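# Close the bag and leave it resting on the table

## Task

Shut the bag completely and leave it lying flat on the table top. It must not lean on either arm's base, and no part of it may hang past the table edge. No portion of the bag may settle downward after the robot withdraws. A closure that stays shut only because the robot is still holding it does not count. Anything the robot is still touching at the end must not drop more than about a fingernail's width once left alone, or the task fails.

## Robot and tools

ROBOT. Two arms, left_arm and right_arm, each with a two-finger gripper. The names are labels only and do not mean sides of a camera image. URDF root of left_arm sits at (-0.043, +0.340, 0) m with quat_wxyz (+0.999, 0, 0, -0.046). Root of right_arm is at (-0.044, -0.312, 0) m with quat_wxyz (+1.000, 0, 0, +0.028). Joint ranges in rad, base to hand: waist -2.618 to 3.054, shoulder 0.000 to 3.142, elbow 0.000 to 3.142, wrist pitch -1.571 to 1.571, wrist yaw -1.571 to 1.571, wrist roll -2.094 to 2.094. The elbow never locks fully straight.

FRAME. Everything uses one scene frame. Its origin is on the table surface midway between the arms. +x points out across the table, +z points up, and left_arm is on the +y side. In the gripper's own frame the fingers extend along +z and close along y. end_effector_position is the point between the finger pads, roughly 1 cm short of the fingertips. The reported hand position can be off, more so when the arm reaches far.

ROW FORMAT. Every command row has 16 numbers: x, y, z, qw, qx, qy, qz, opening for left_arm, followed by the same eight for right_arm. Send all 16 even if one arm should not move. x, y, z are an absolute target in metres in the scene frame. The quaternion is an absolute orientation, w first. Opening runs from -1 (closed) to +1 (fully open, 0.093 m). The pads meet near -0.94, and each millimetre of object width adds about 0.0208. Each gripper's reading may carry its own fixed offset of up to 0.02. Sending a value further below an object's width reading squeezes harder, up to roughly 50 to 62 N per pad (less on thin parts under about 5 mm). To keep a grip, keep sending the same closing value. To hold an arm still, resend its last reported position and quaternion with the wanted opening. To keep orientation fixed, reuse one quaternion rather than copying a drifted reading.

execute_actions(actions): actions is a list of up to 15 actions. Each action is a list of up to 15 rows. Each row lasts one control step (1/30 s). If an action has fewer than 15 rows, its final row repeats to fill 15 steps. An empty list just returns the current state and images. Every step clips each commanded pose to within 70 mm and 16 degrees of the measured hand pose. After an action the arm goes on only to its last clipped pose, so distant targets need further actions. If position and orientation conflict, position wins. Joint friction may leave the hand up to about 31 mm short, and very small moves may not happen at all. A target more than 0.6 m from the hand's current position along any of the hand's axes makes that action rejected for both arms. A malformed call, or a first action that fails this check, rejects the whole call.

move(target, speed, blocking): target is one 16-number row of absolute poses and openings. Each hand travels a straight line to its target, and both paths finish together within 0.5 to 10 s. After 10 s they stop short. speed is the top path speed in m/s, 0.002 to 0.5, default 0.25; rotation may go up to twice that in rad/s. Rotation takes the shorter way. Openings are applied at the start. Paths do not avoid obstacles or the other arm. Hands lag, may wander off the line and may overshoot speed near full reach. Faster contact hits harder, and aiming deeper past a contact presses harder. With blocking=false the reply comes after 0.5 s while motion continues. Before any new row or move, call wait or stop. The reply adds a move: line giving the ending (done, off_target, moving, held, fault), the limits that acted (paced means the pose was clipped; held means a check blocked some steps, after which the arm may move quickly), and each hand's distance to its target. If only one arm is named, the other reached its pose.

wait(seconds): 0 to 10; the arms keep their last command, and a running move continues. stop(): brakes a running move, needing some distance, more at speed; fingers keep moving. zoom_image(camera, region): camera is cam_head_left, cam_head_right, cam_high, cam_left_wrist or cam_right_wrist; region is [x0, y0, x1, y1] pixels of that camera's latest 896x504 image, top-left origin, at most 504 by 504. read_manual(section): returns licence text, section "licences". finished_scene(scene): ends the scene with the given number permanently.

RESULTS. The state line lists each hand's end_effector_position and end_effector_quat_wxyz. Hand target lines show where the controller is currently driving each hand. grip_measured is the finger motor position on the -1..+1 scale; it keeps moving toward the command after the pads touch, so it barely signals contact. Joint positions end with the opening in metres, which floors at zero and only equals the real gap when nothing blocks the fingers. Action calls list hand positions at some steps, with HELD marking steps where an arm was held back. A pose unreachable line means the clearance check altered or blocked that arm's command. FAULT lines report an arm stop. MOTOR HOT appears from 75 °C. At 90 °C that arm halts for 10 s. At 100 °C it goes limp and drops until it cools. Holding loads heats motors. The robot keeps holding its last command while you compose a reply.

AVOID. Keep the arms from hitting or pressing each other. Do not knock or place anything off the table. Avoid dropping, slamming or shoving things hard. Occasional outside tugs or pushes may occur. At the end, release the bag so it stays closed and flat on its own, clear of the bases and the table edge.

Each tool is called after "Emit:" as name(argument=value, ...) on one line, values as JSON.

## Session

Emit:
execute_actions(actions=[])

Scene clock: 0.00 s.
left_arm: end_effector_position=(+0.1848, +0.5006, +0.1912) grip_measured=+0.988 end_effector_quat_wxyz=(+0.178, -0.545, +0.790, +0.216) | right_arm: end_effector_position=(+0.2029, +0.0568, +0.2319) grip_measured=+1.000 end_effector_quat_wxyz=(+0.026, -0.326, +0.793, +0.514)
Joint positions: left_arm=[ 0.404  1.356  1.25  -1.223 -0.518 -0.832  0.093] | right_arm=[ 0.601  1.821  1.603 -0.825 -0.994  0.168  0.093]
Joint velocities: left_arm=[ 0.002  0.002 -0.007 -0.007  0.051  0.022  0.001] | right_arm=[ 0.002 -0.007 -0.002  0.022 -0.022 -0.007  0.   ]
Motor temperatures (°C, as the motors report them): left_arm=[30 28 31 28 27 30] | right_arm=[28 29 27 29 30 30]
Hand target (left_arm): +0.185, +0.501, +0.191; +0.178, -0.545, +0.790, +0.216
Hand target (right_arm): +0.203, +0.057, +0.232; +0.026, -0.326, +0.793, +0.514

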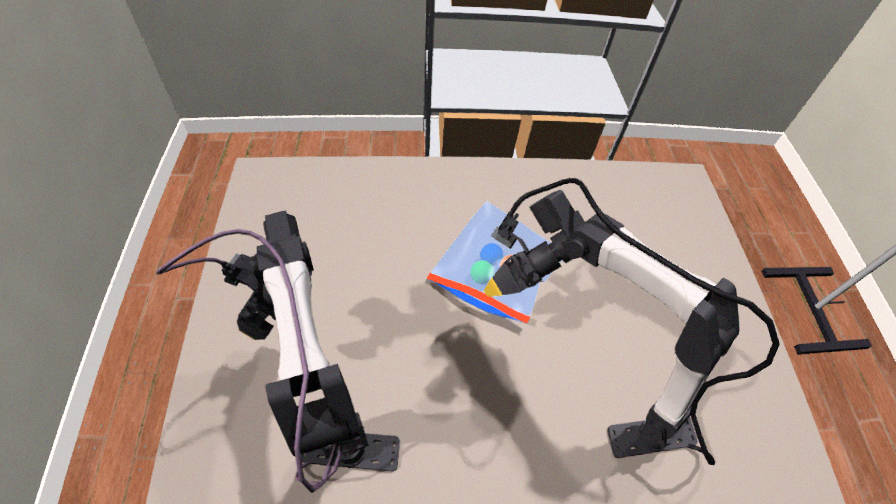

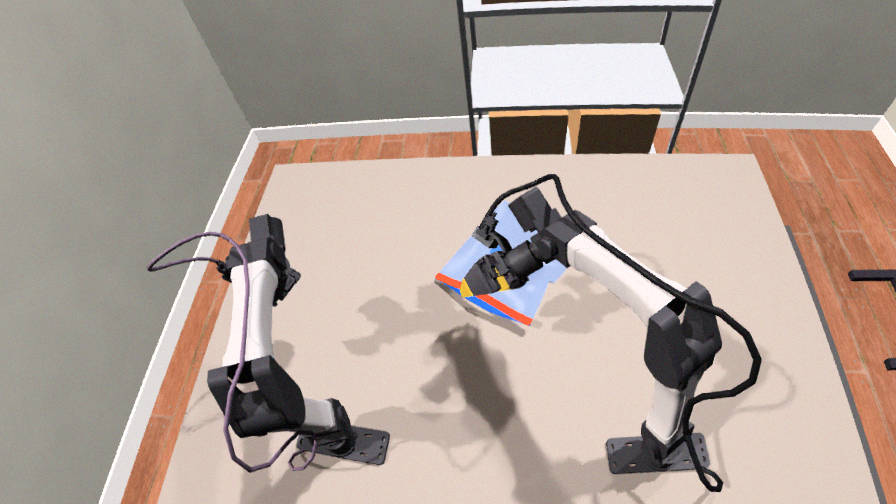

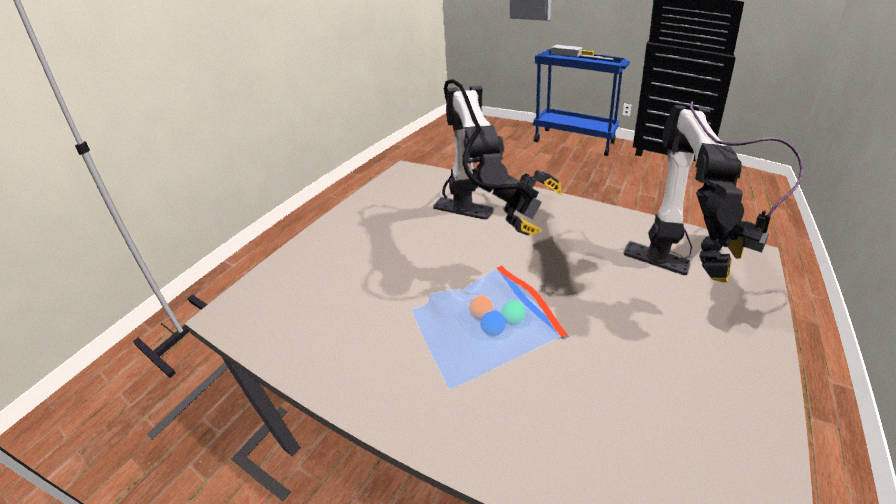

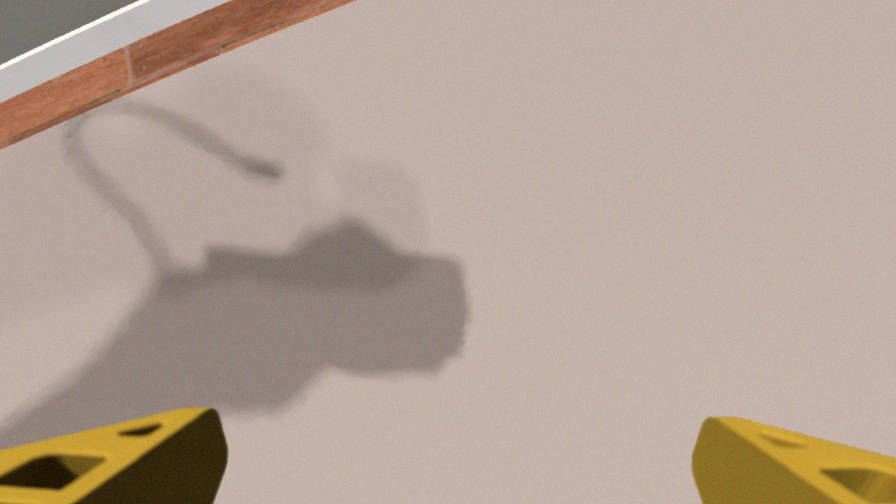

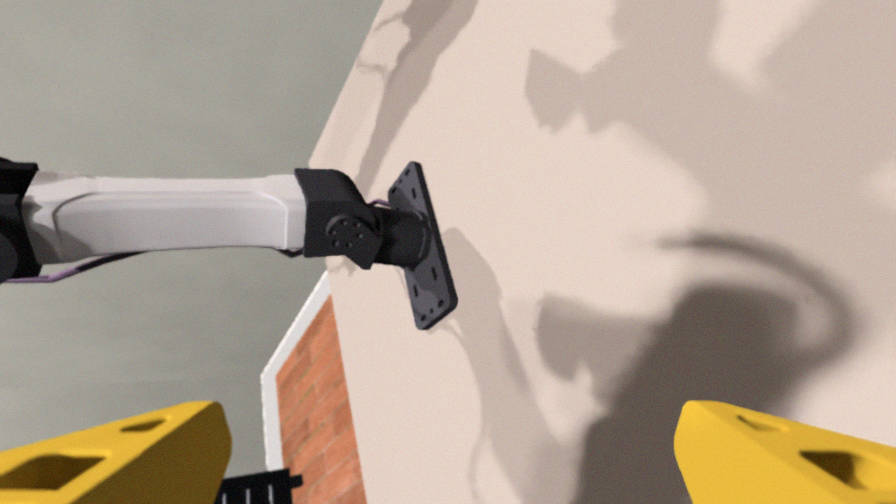

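Emit:
zoom_image(camera="cam_high", region=[390, 240, 600, 400])

Emit:
zoom_image(camera="cam_head_left", region=[400, 180, 600, 340])

Region (390, 240, 600, 400) of cam_high's 896x504 image, scaled by 2.400, with more detail than that image has; it fills the top 384 rows of this view, and the rest is white.

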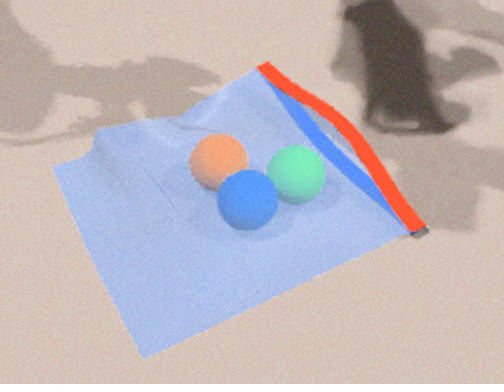

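Region (400, 180, 600, 340) of cam_head_left's 896x504 image, scaled by 2.520, with more detail than that image has; it fills the top 403 rows of this view, and the rest is white.

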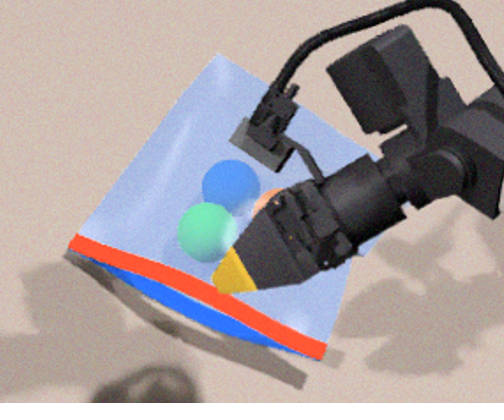

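Emit:
move(target=[0.1848, 0.5006, 0.1912, 0.178, -0.545, 0.790, 0.216, 1, 0.25, -0.05, 0.30, 0, 0, 1, 0, 1])

Scene clock: 5.90 s.
left_arm: end_effector_position=(+0.1848, +0.5006, +0.1912) grip_measured=+0.988 end_effector_quat_wxyz=(+0.178, -0.545, +0.790, +0.216) | right_arm: end_effector_position=(+0.2555, -0.0470, +0.2851) grip_measured=+1.000 end_effector_quat_wxyz=(+0.139, +0.001, +0.981, +0.137)
Joint positions: left_arm=[ 0.404  1.356  1.25  -1.223 -0.518 -0.832  0.093] | right_arm=[ 0.658  1.881  2.248 -1.546 -0.025  0.721  0.093]
Joint velocities: left_arm=[-0.017  0.002 -0.012  0.007 -0.066 -0.007 -0.   ] | right_arm=[-0.007  0.007  0.007 -0.066 -0.007 -0.022  0.   ]
Motor temperatures (°C, as the motors report them): left_arm=[30 29 32 29 27 30] | right_arm=[28 32 28 29 30 30]
Hand target (left_arm): +0.185, +0.501, +0.191; +0.178, -0.545, +0.790, +0.216
Hand target (right_arm): +0.252, -0.048, +0.299; +0.155, +0.001, +0.977, +0.145
Off the commanded pose (left_arm): 0.000 m, 0 deg.
Off the commanded pose (right_arm): 0.016 m, 23 deg; orientation clipped at the last step of the last action.
joint sent to its limit (right arm) — the command would take joint 4 (wrist pitch) past its lower limit, so that joint was sent only as far as its limit.
move: off_target (right_arm); limits=paced

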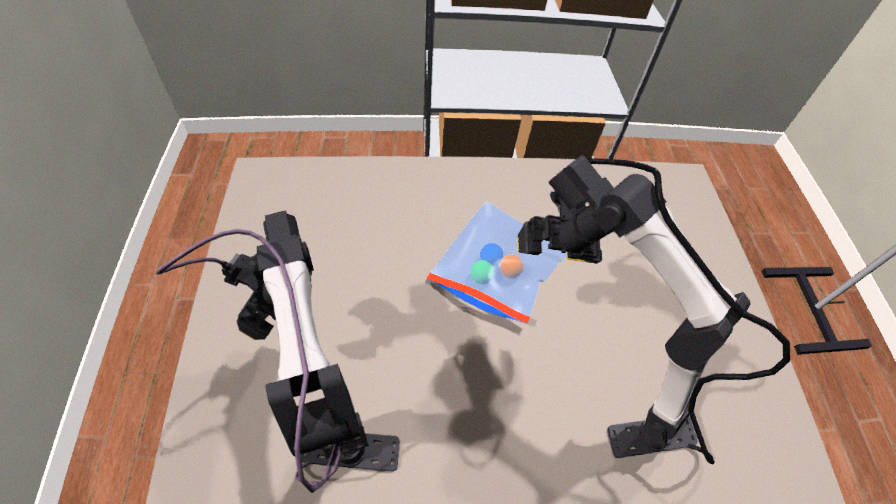

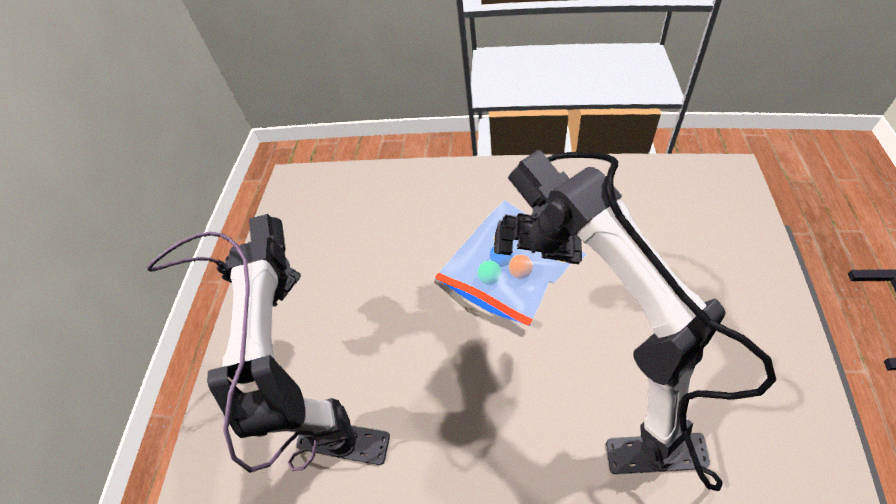

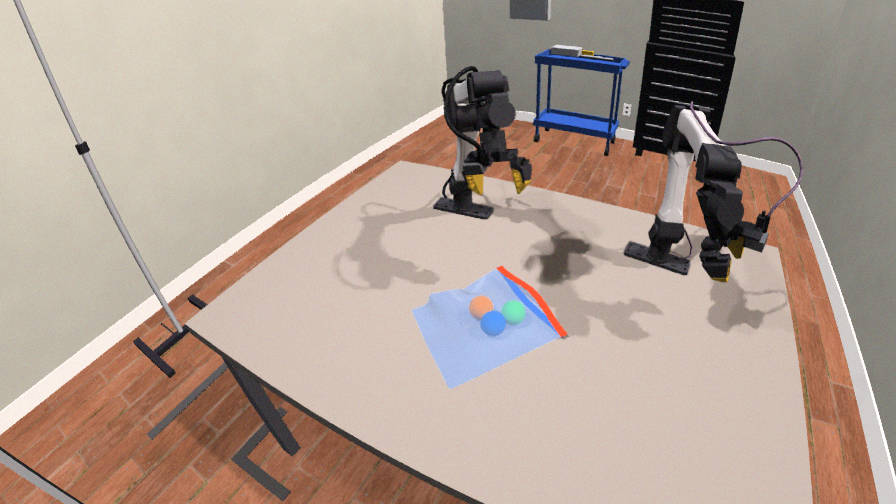

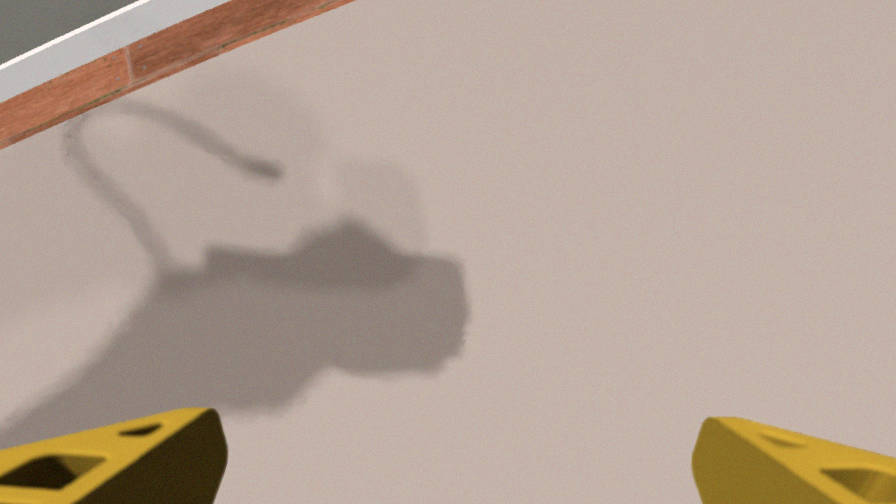

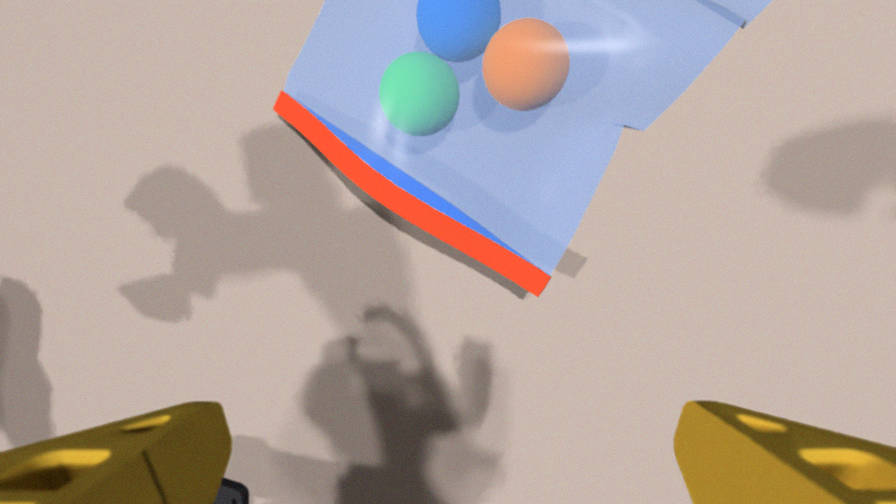

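Emit:
zoom_image(camera="cam_right_wrist", region=[250, 40, 620, 320])

Emit:
zoom_image(camera="cam_head_right", region=[420, 240, 560, 340])

Region (250, 40, 620, 320) of cam_right_wrist's 896x504 image, scaled by 1.362, with more detail than that image has; it fills the top 381 rows of this view, and the rest is white.

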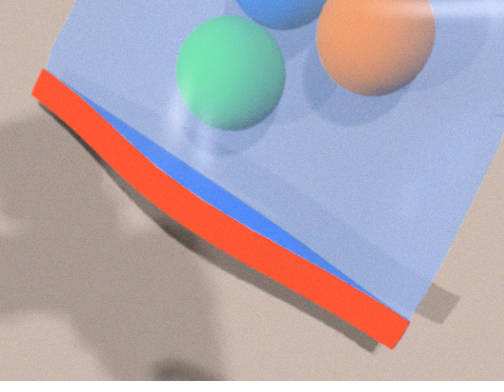

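Region (420, 240, 560, 340) of cam_head_right's 896x504 image, scaled by 3.600, with more detail than that image has; it fills the top 360 rows of this view, and the rest is white.

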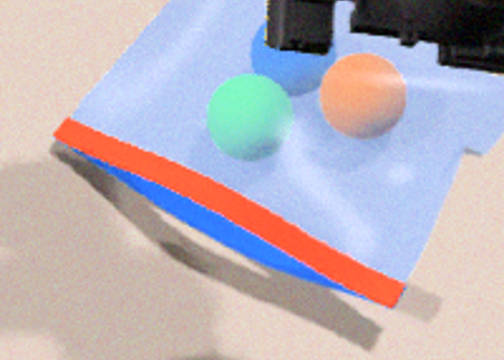

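Emit:
move(target=[0.3587, 0.1618, 0.10, 0, -0.4924, 0.8704, 0, -1, 0.241, -0.036, 0.10, 0, -0.4924, 0.8704, 0, -1])

Scene clock: 21.77 s.
left_arm: end_effector_position=(+0.3604, +0.1687, +0.1012) grip_measured=-1.000 end_effector_quat_wxyz=(+0.018, -0.489, +0.872, +0.003) | right_arm: end_effector_position=(+0.2441, -0.0350, +0.1117) grip_measured=-0.976 end_effector_quat_wxyz=(+0.012, -0.485, +0.875, +0.010)
Joint positions: left_arm=[-0.32   2.238  2.087 -1.404 -0.032 -1.434  0.   ] | right_arm=[ 0.704  2.046  1.829 -1.325 -0.012 -0.251  0.   ]
Joint velocities: left_arm=[ 0.007 -0.007  0.022 -0.007  0.007  0.007  0.   ] | right_arm=[-0.002  0.002  0.007  0.037 -0.007 -0.051  0.   ]
Motor temperatures (°C, as the motors report them): left_arm=[30 30 34 29 27 30] | right_arm=[28 38 31 30 30 30]
Hand target (left_arm): +0.360, +0.165, +0.099; +0.010, -0.491, +0.871, +0.005
Hand target (right_arm): +0.241, -0.036, +0.099; -0.001, -0.491, +0.871, +0.001
Off the commanded pose (left_arm): 0.007 m, 2 deg.
Off the commanded pose (right_arm): 0.012 m, 2 deg.
move: off_target (right_arm)

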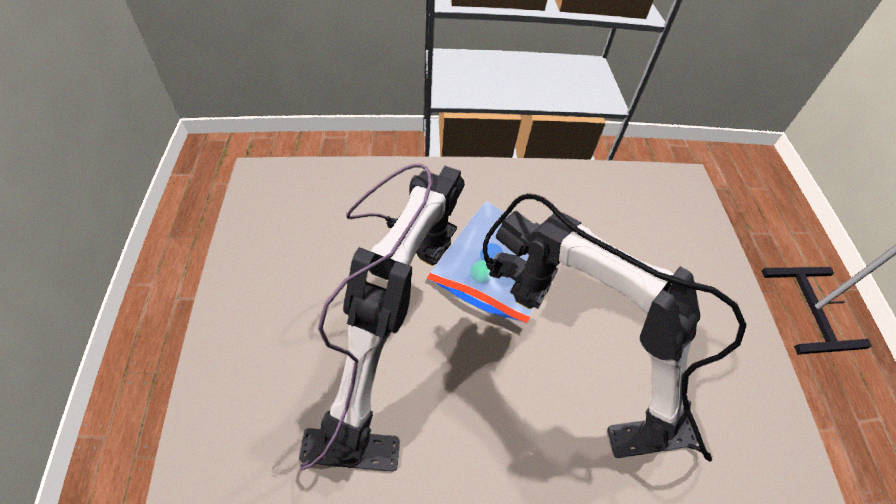

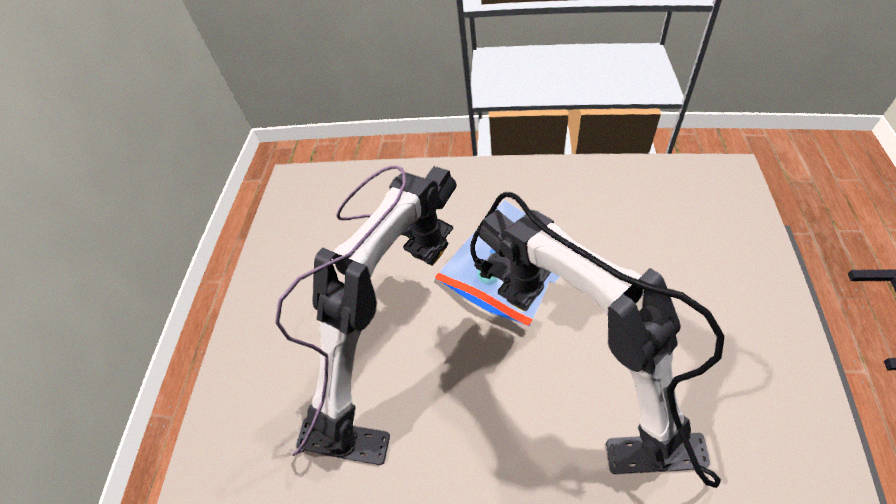

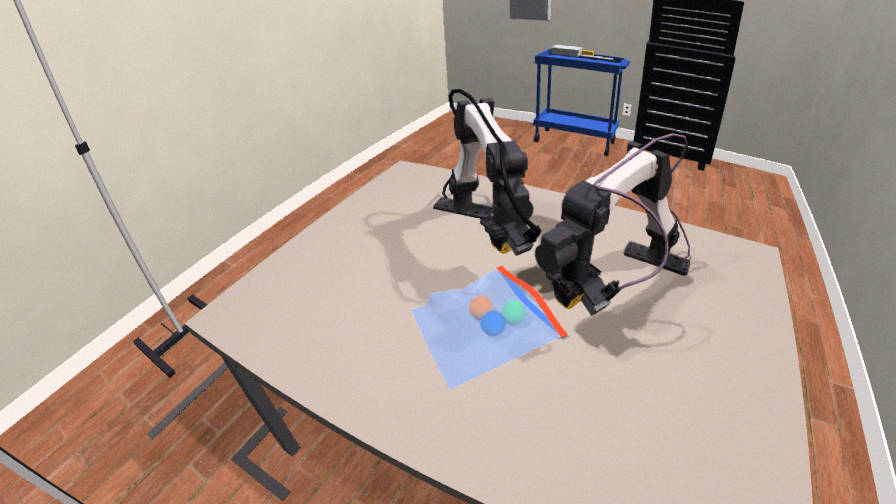

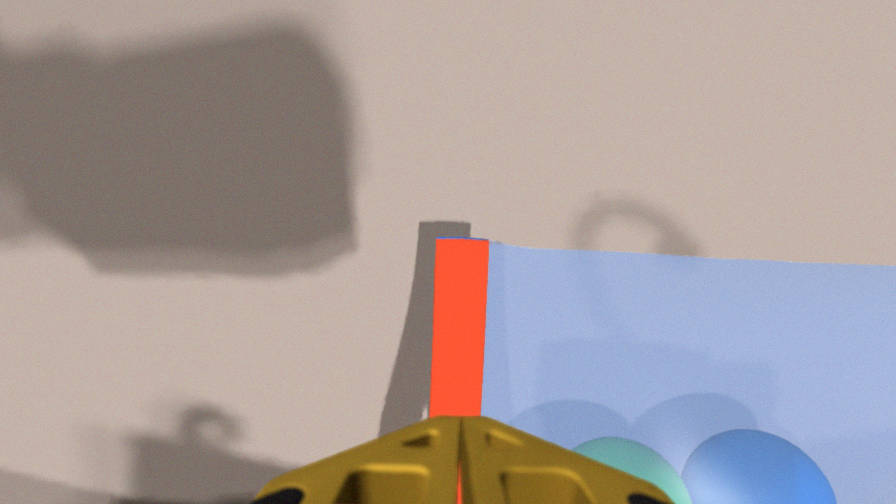

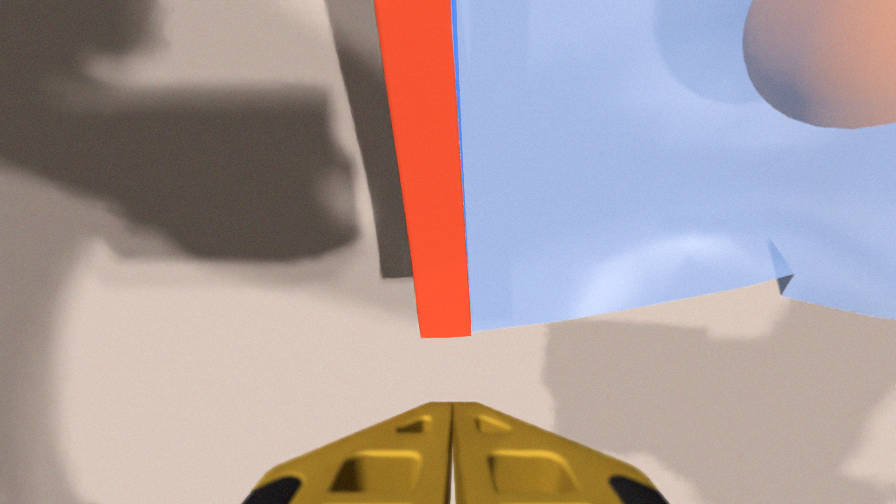

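Emit:
move(target=[0.3587, 0.1618, 0.03, 0, -0.4924, 0.8704, 0, -1, 0.235, -0.032, 0.03, 0, -0.4924, 0.8704, 0, -1], speed=0.1)

Scene clock: 24.97 s.
left_arm: end_effector_position=(+0.3649, +0.1628, +0.0463) grip_measured=-1.000 end_effector_quat_wxyz=(+0.015, -0.491, +0.871, -0.012) | right_arm: end_effector_position=(+0.2393, -0.0300, +0.0415) grip_measured=-0.976 end_effector_quat_wxyz=(+0.010, -0.491, +0.871, +0.008)
Joint positions: left_arm=[-0.32   2.249  1.887 -1.172 -0.01  -1.438  0.   ] | right_arm=[ 0.723  2.082  1.602 -1.066 -0.01  -0.248  0.   ]
Joint velocities: left_arm=[-0.002 -0.002 -0.012  0.007 -0.037 -0.095  0.   ] | right_arm=[ 0.002 -0.017 -0.012 -0.051  0.022 -0.007  0.   ]
Motor temperatures (°C, as the motors report them): left_arm=[30 31 34 29 27 30] | right_arm=[28 39 31 30 30 30]
Hand target (left_arm): +0.357, +0.162, +0.030; -0.000, -0.492, +0.870, +0.000
Hand target (right_arm): +0.235, -0.032, +0.030; -0.001, -0.492, +0.870, +0.000
Off the commanded pose (left_arm): 0.017 m, 2 deg.
Off the commanded pose (right_arm): 0.012 m, 2 deg.
move: off_target (left_arm, right_arm)

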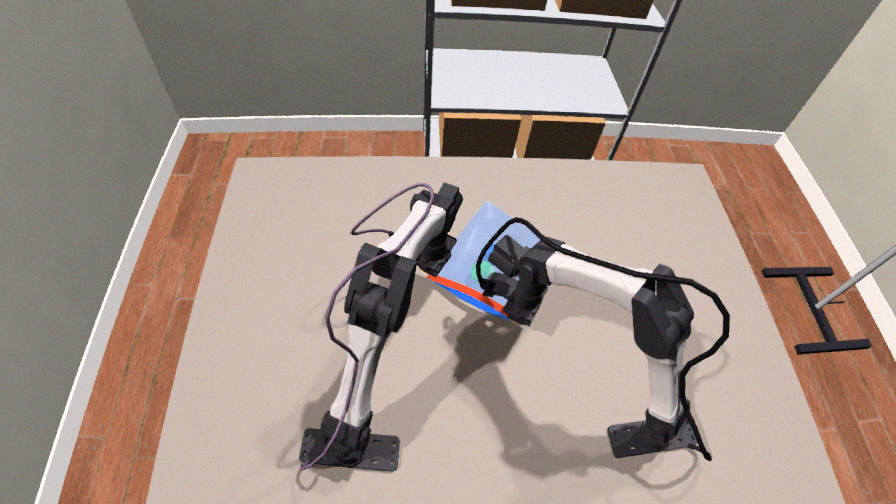

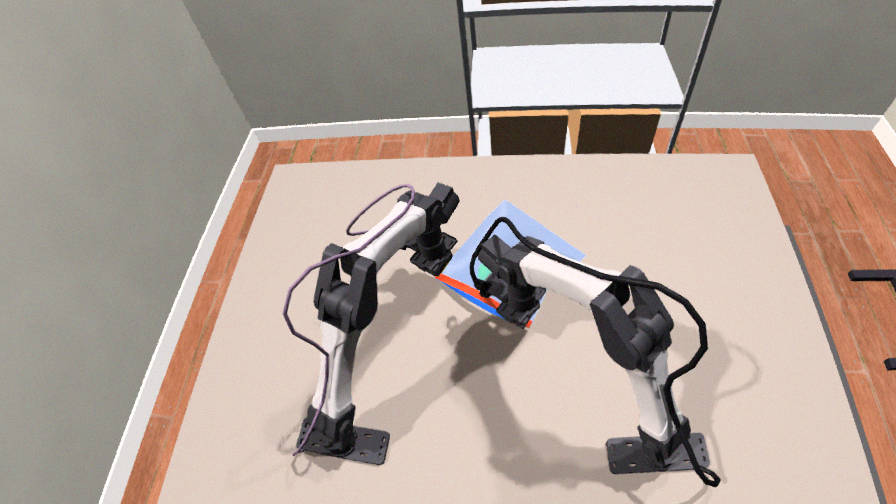

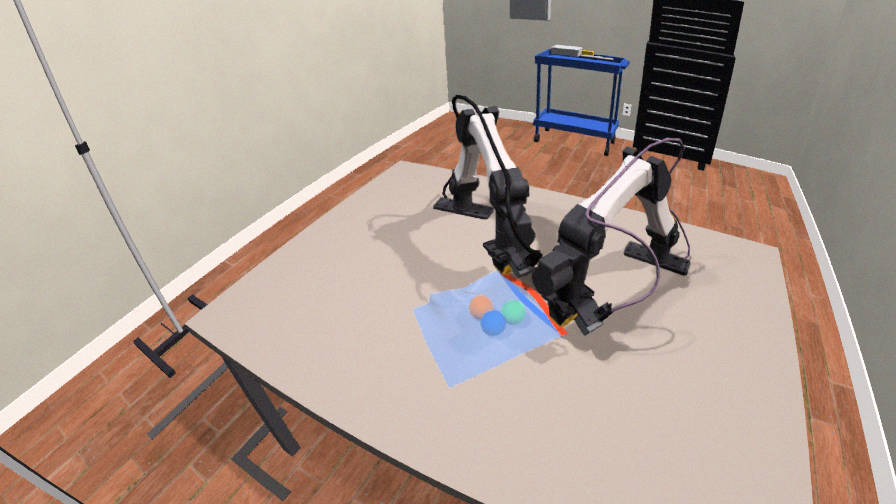

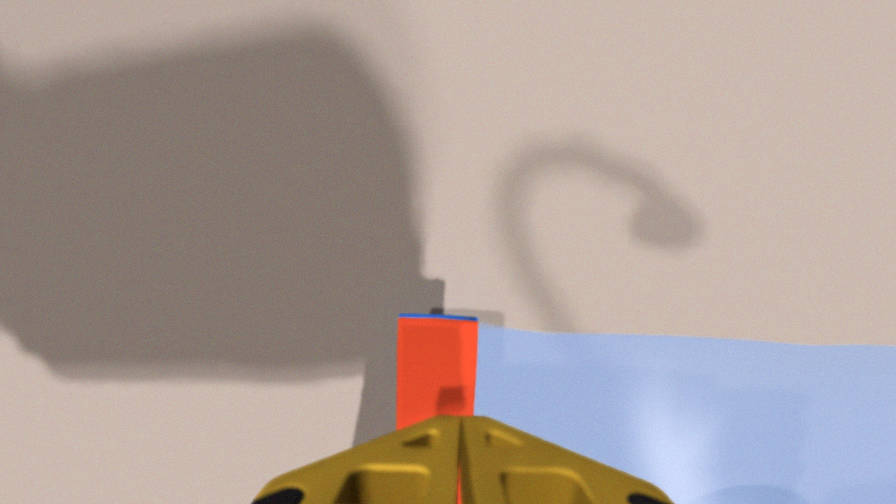

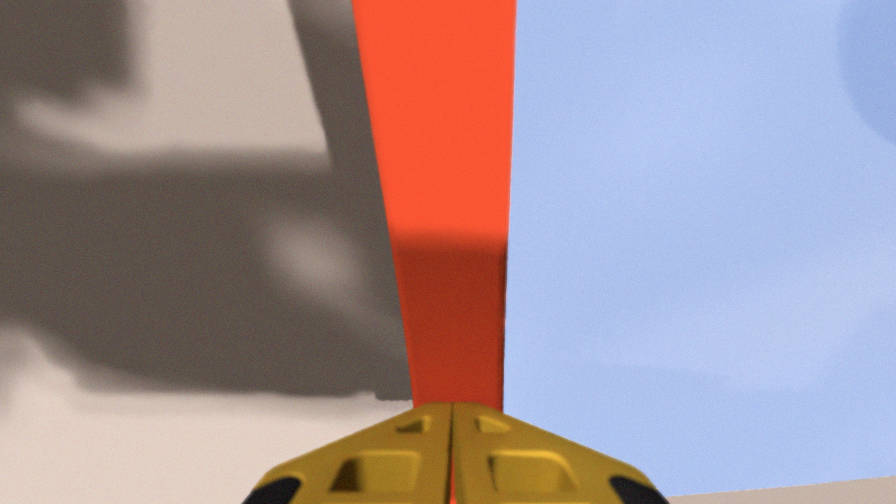

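Emit:
move(target=[0.353, 0.165, -0.005, 0, -0.4924, 0.8704, 0, -1, 0.235, -0.032, -0.003, 0, -0.4924, 0.8704, 0, -1], speed=0.06)

Scene clock: 27.37 s.
left_arm: end_effector_position=(+0.3611, +0.1644, +0.0133) grip_measured=-1.000 end_effector_quat_wxyz=(+0.016, -0.491, +0.871, -0.013) | right_arm: end_effector_position=(+0.2408, -0.0287, +0.0166) grip_measured=-0.976 end_effector_quat_wxyz=(+0.014, -0.491, +0.871, +0.009)
Joint positions: left_arm=[-0.32   2.254  1.763 -1.039 -0.01  -1.439  0.   ] | right_arm=[ 0.723  2.109  1.541 -0.97  -0.009 -0.248  0.   ]
Joint velocities: left_arm=[-0.002 -0.007  0.007  0.007 -0.051  0.066  0.   ] | right_arm=[-0.017 -0.012 -0.002 -0.037  0.022 -0.051  0.   ]
Motor temperatures (°C, as the motors report them): left_arm=[30 32 34 29 27 30] | right_arm=[28 39 31 30 30 30]
Hand target (left_arm): +0.352, +0.166, -0.004; +0.000, -0.492, +0.870, +0.000
Hand target (right_arm): +0.235, -0.033, -0.002; -0.000, -0.492, +0.870, -0.000
Off the commanded pose (left_arm): 0.020 m, 2 deg.
Off the commanded pose (right_arm): 0.021 m, 2 deg.
move: off_target (left_arm, right_arm)

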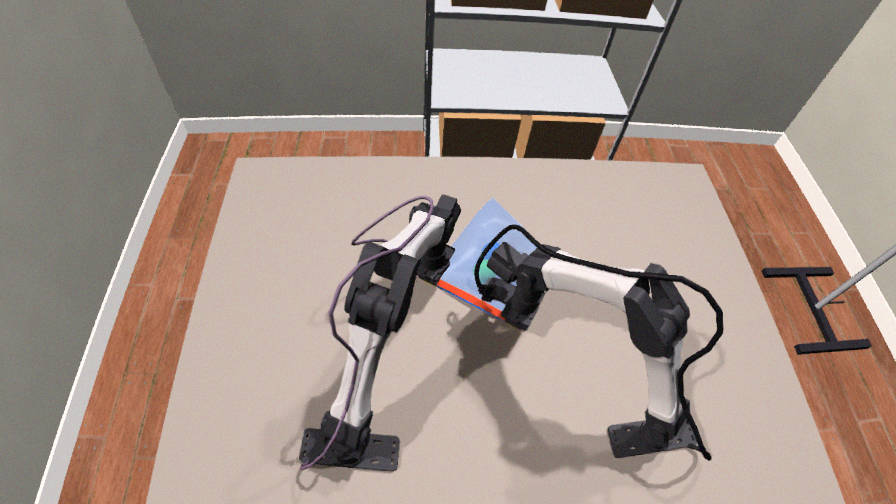

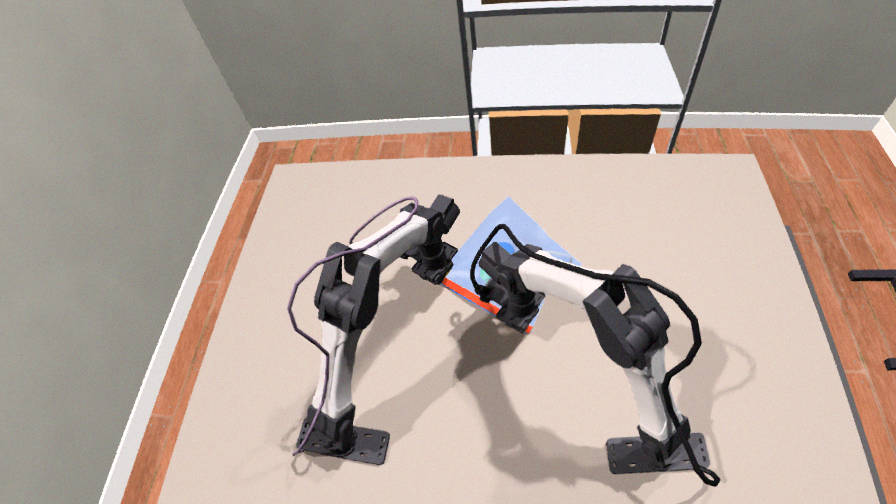

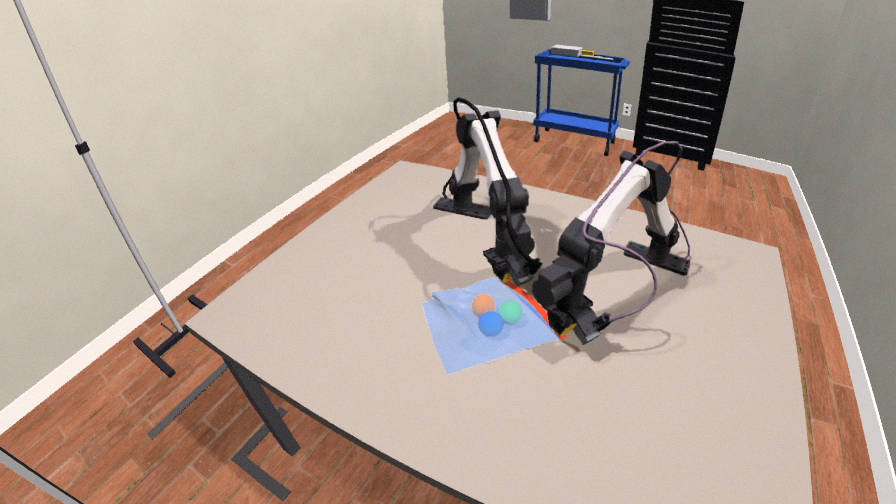

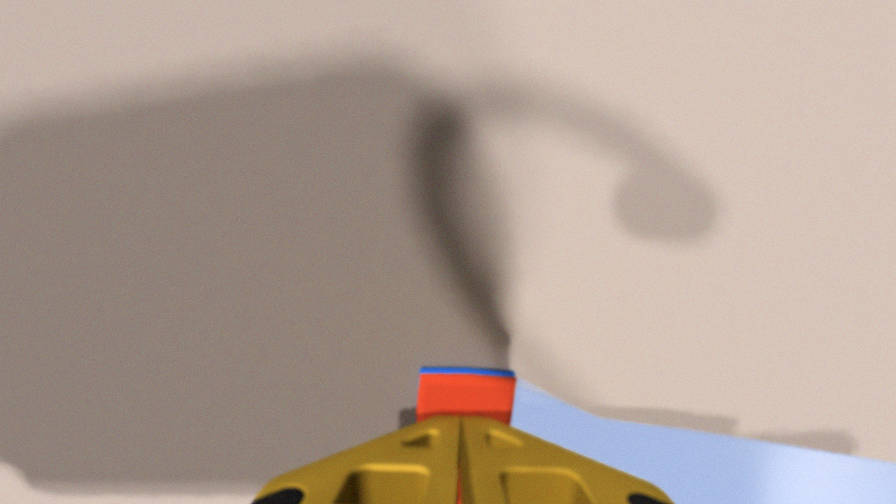

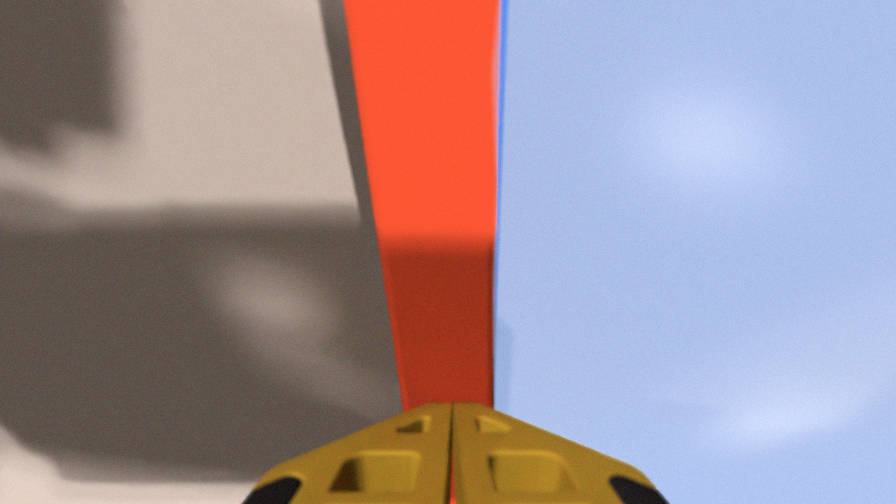

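Emit:
move(target=[0.353, 0.165, -0.02, 0, -0.4924, 0.8704, 0, -1, 0.234, -0.032, -0.015, 0, -0.4924, 0.8704, 0, -1], speed=0.04)

Scene clock: 30.00 s.
left_arm: end_effector_position=(+0.3669, +0.1619, +0.0115) grip_measured=-1.000 end_effector_quat_wxyz=(+0.025, -0.491, +0.871, -0.024) | right_arm: end_effector_position=(+0.2428, -0.0268, +0.0157) grip_measured=-0.976 end_effector_quat_wxyz=(+0.021, -0.491, +0.871, +0.010)
Joint positions: left_arm=[-0.32   2.254  1.754 -1.001 -0.01  -1.439  0.   ] | right_arm=[ 0.723  2.109  1.537 -0.953 -0.009 -0.247  0.   ]
Joint velocities: left_arm=[-0.007 -0.002 -0.022  0.007 -0.007  0.037  0.   ] | right_arm=[-0.002 -0.002 -0.012 -0.037  0.066 -0.037  0.   ]
Motor temperatures (°C, as the motors report them): left_arm=[30 33 34 29 27 30] | right_arm=[28 40 31 30 30 30]
Hand target (left_arm): +0.351, +0.166, -0.018; -0.000, -0.492, +0.870, +0.000
Hand target (right_arm): +0.233, -0.033, -0.013; -0.001, -0.493, +0.870, -0.000
Off the commanded pose (left_arm): 0.035 m, 4 deg.
Off the commanded pose (right_arm): 0.032 m, 3 deg.
move: off_target (left_arm, right_arm)

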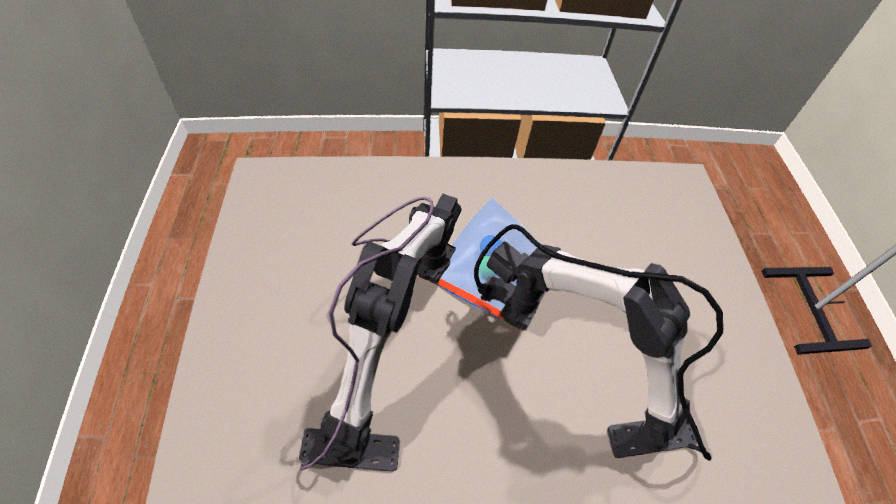

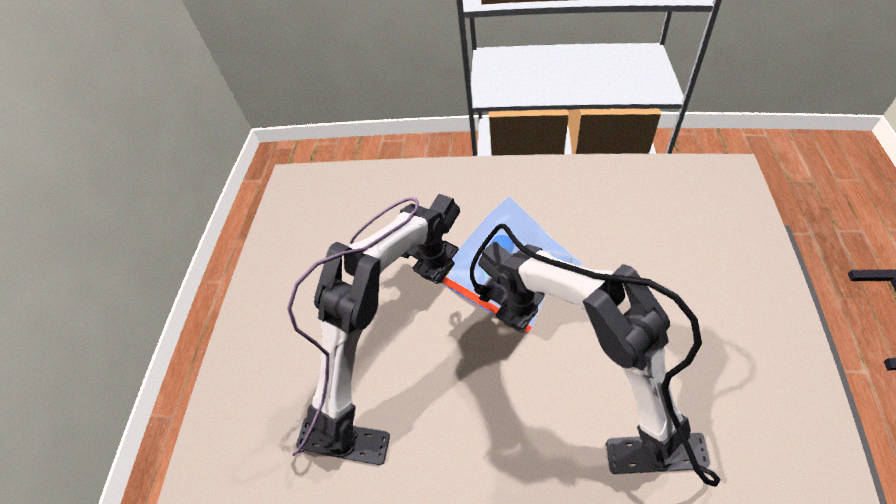

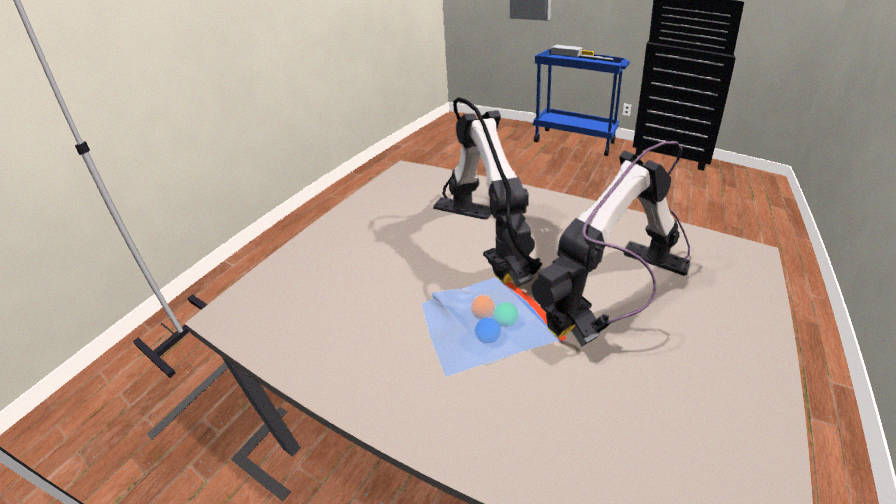

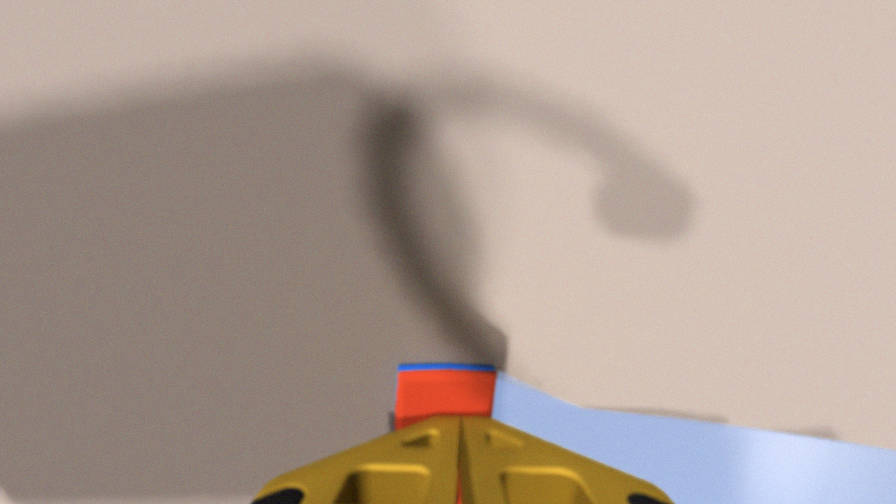

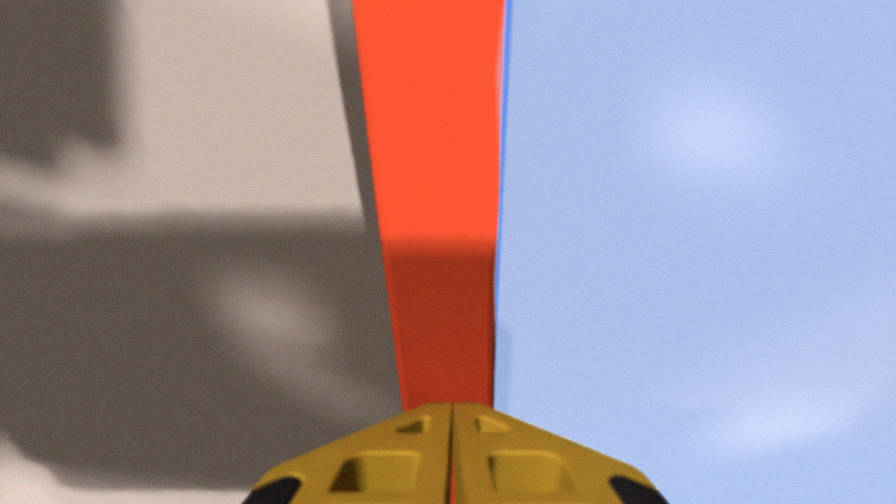

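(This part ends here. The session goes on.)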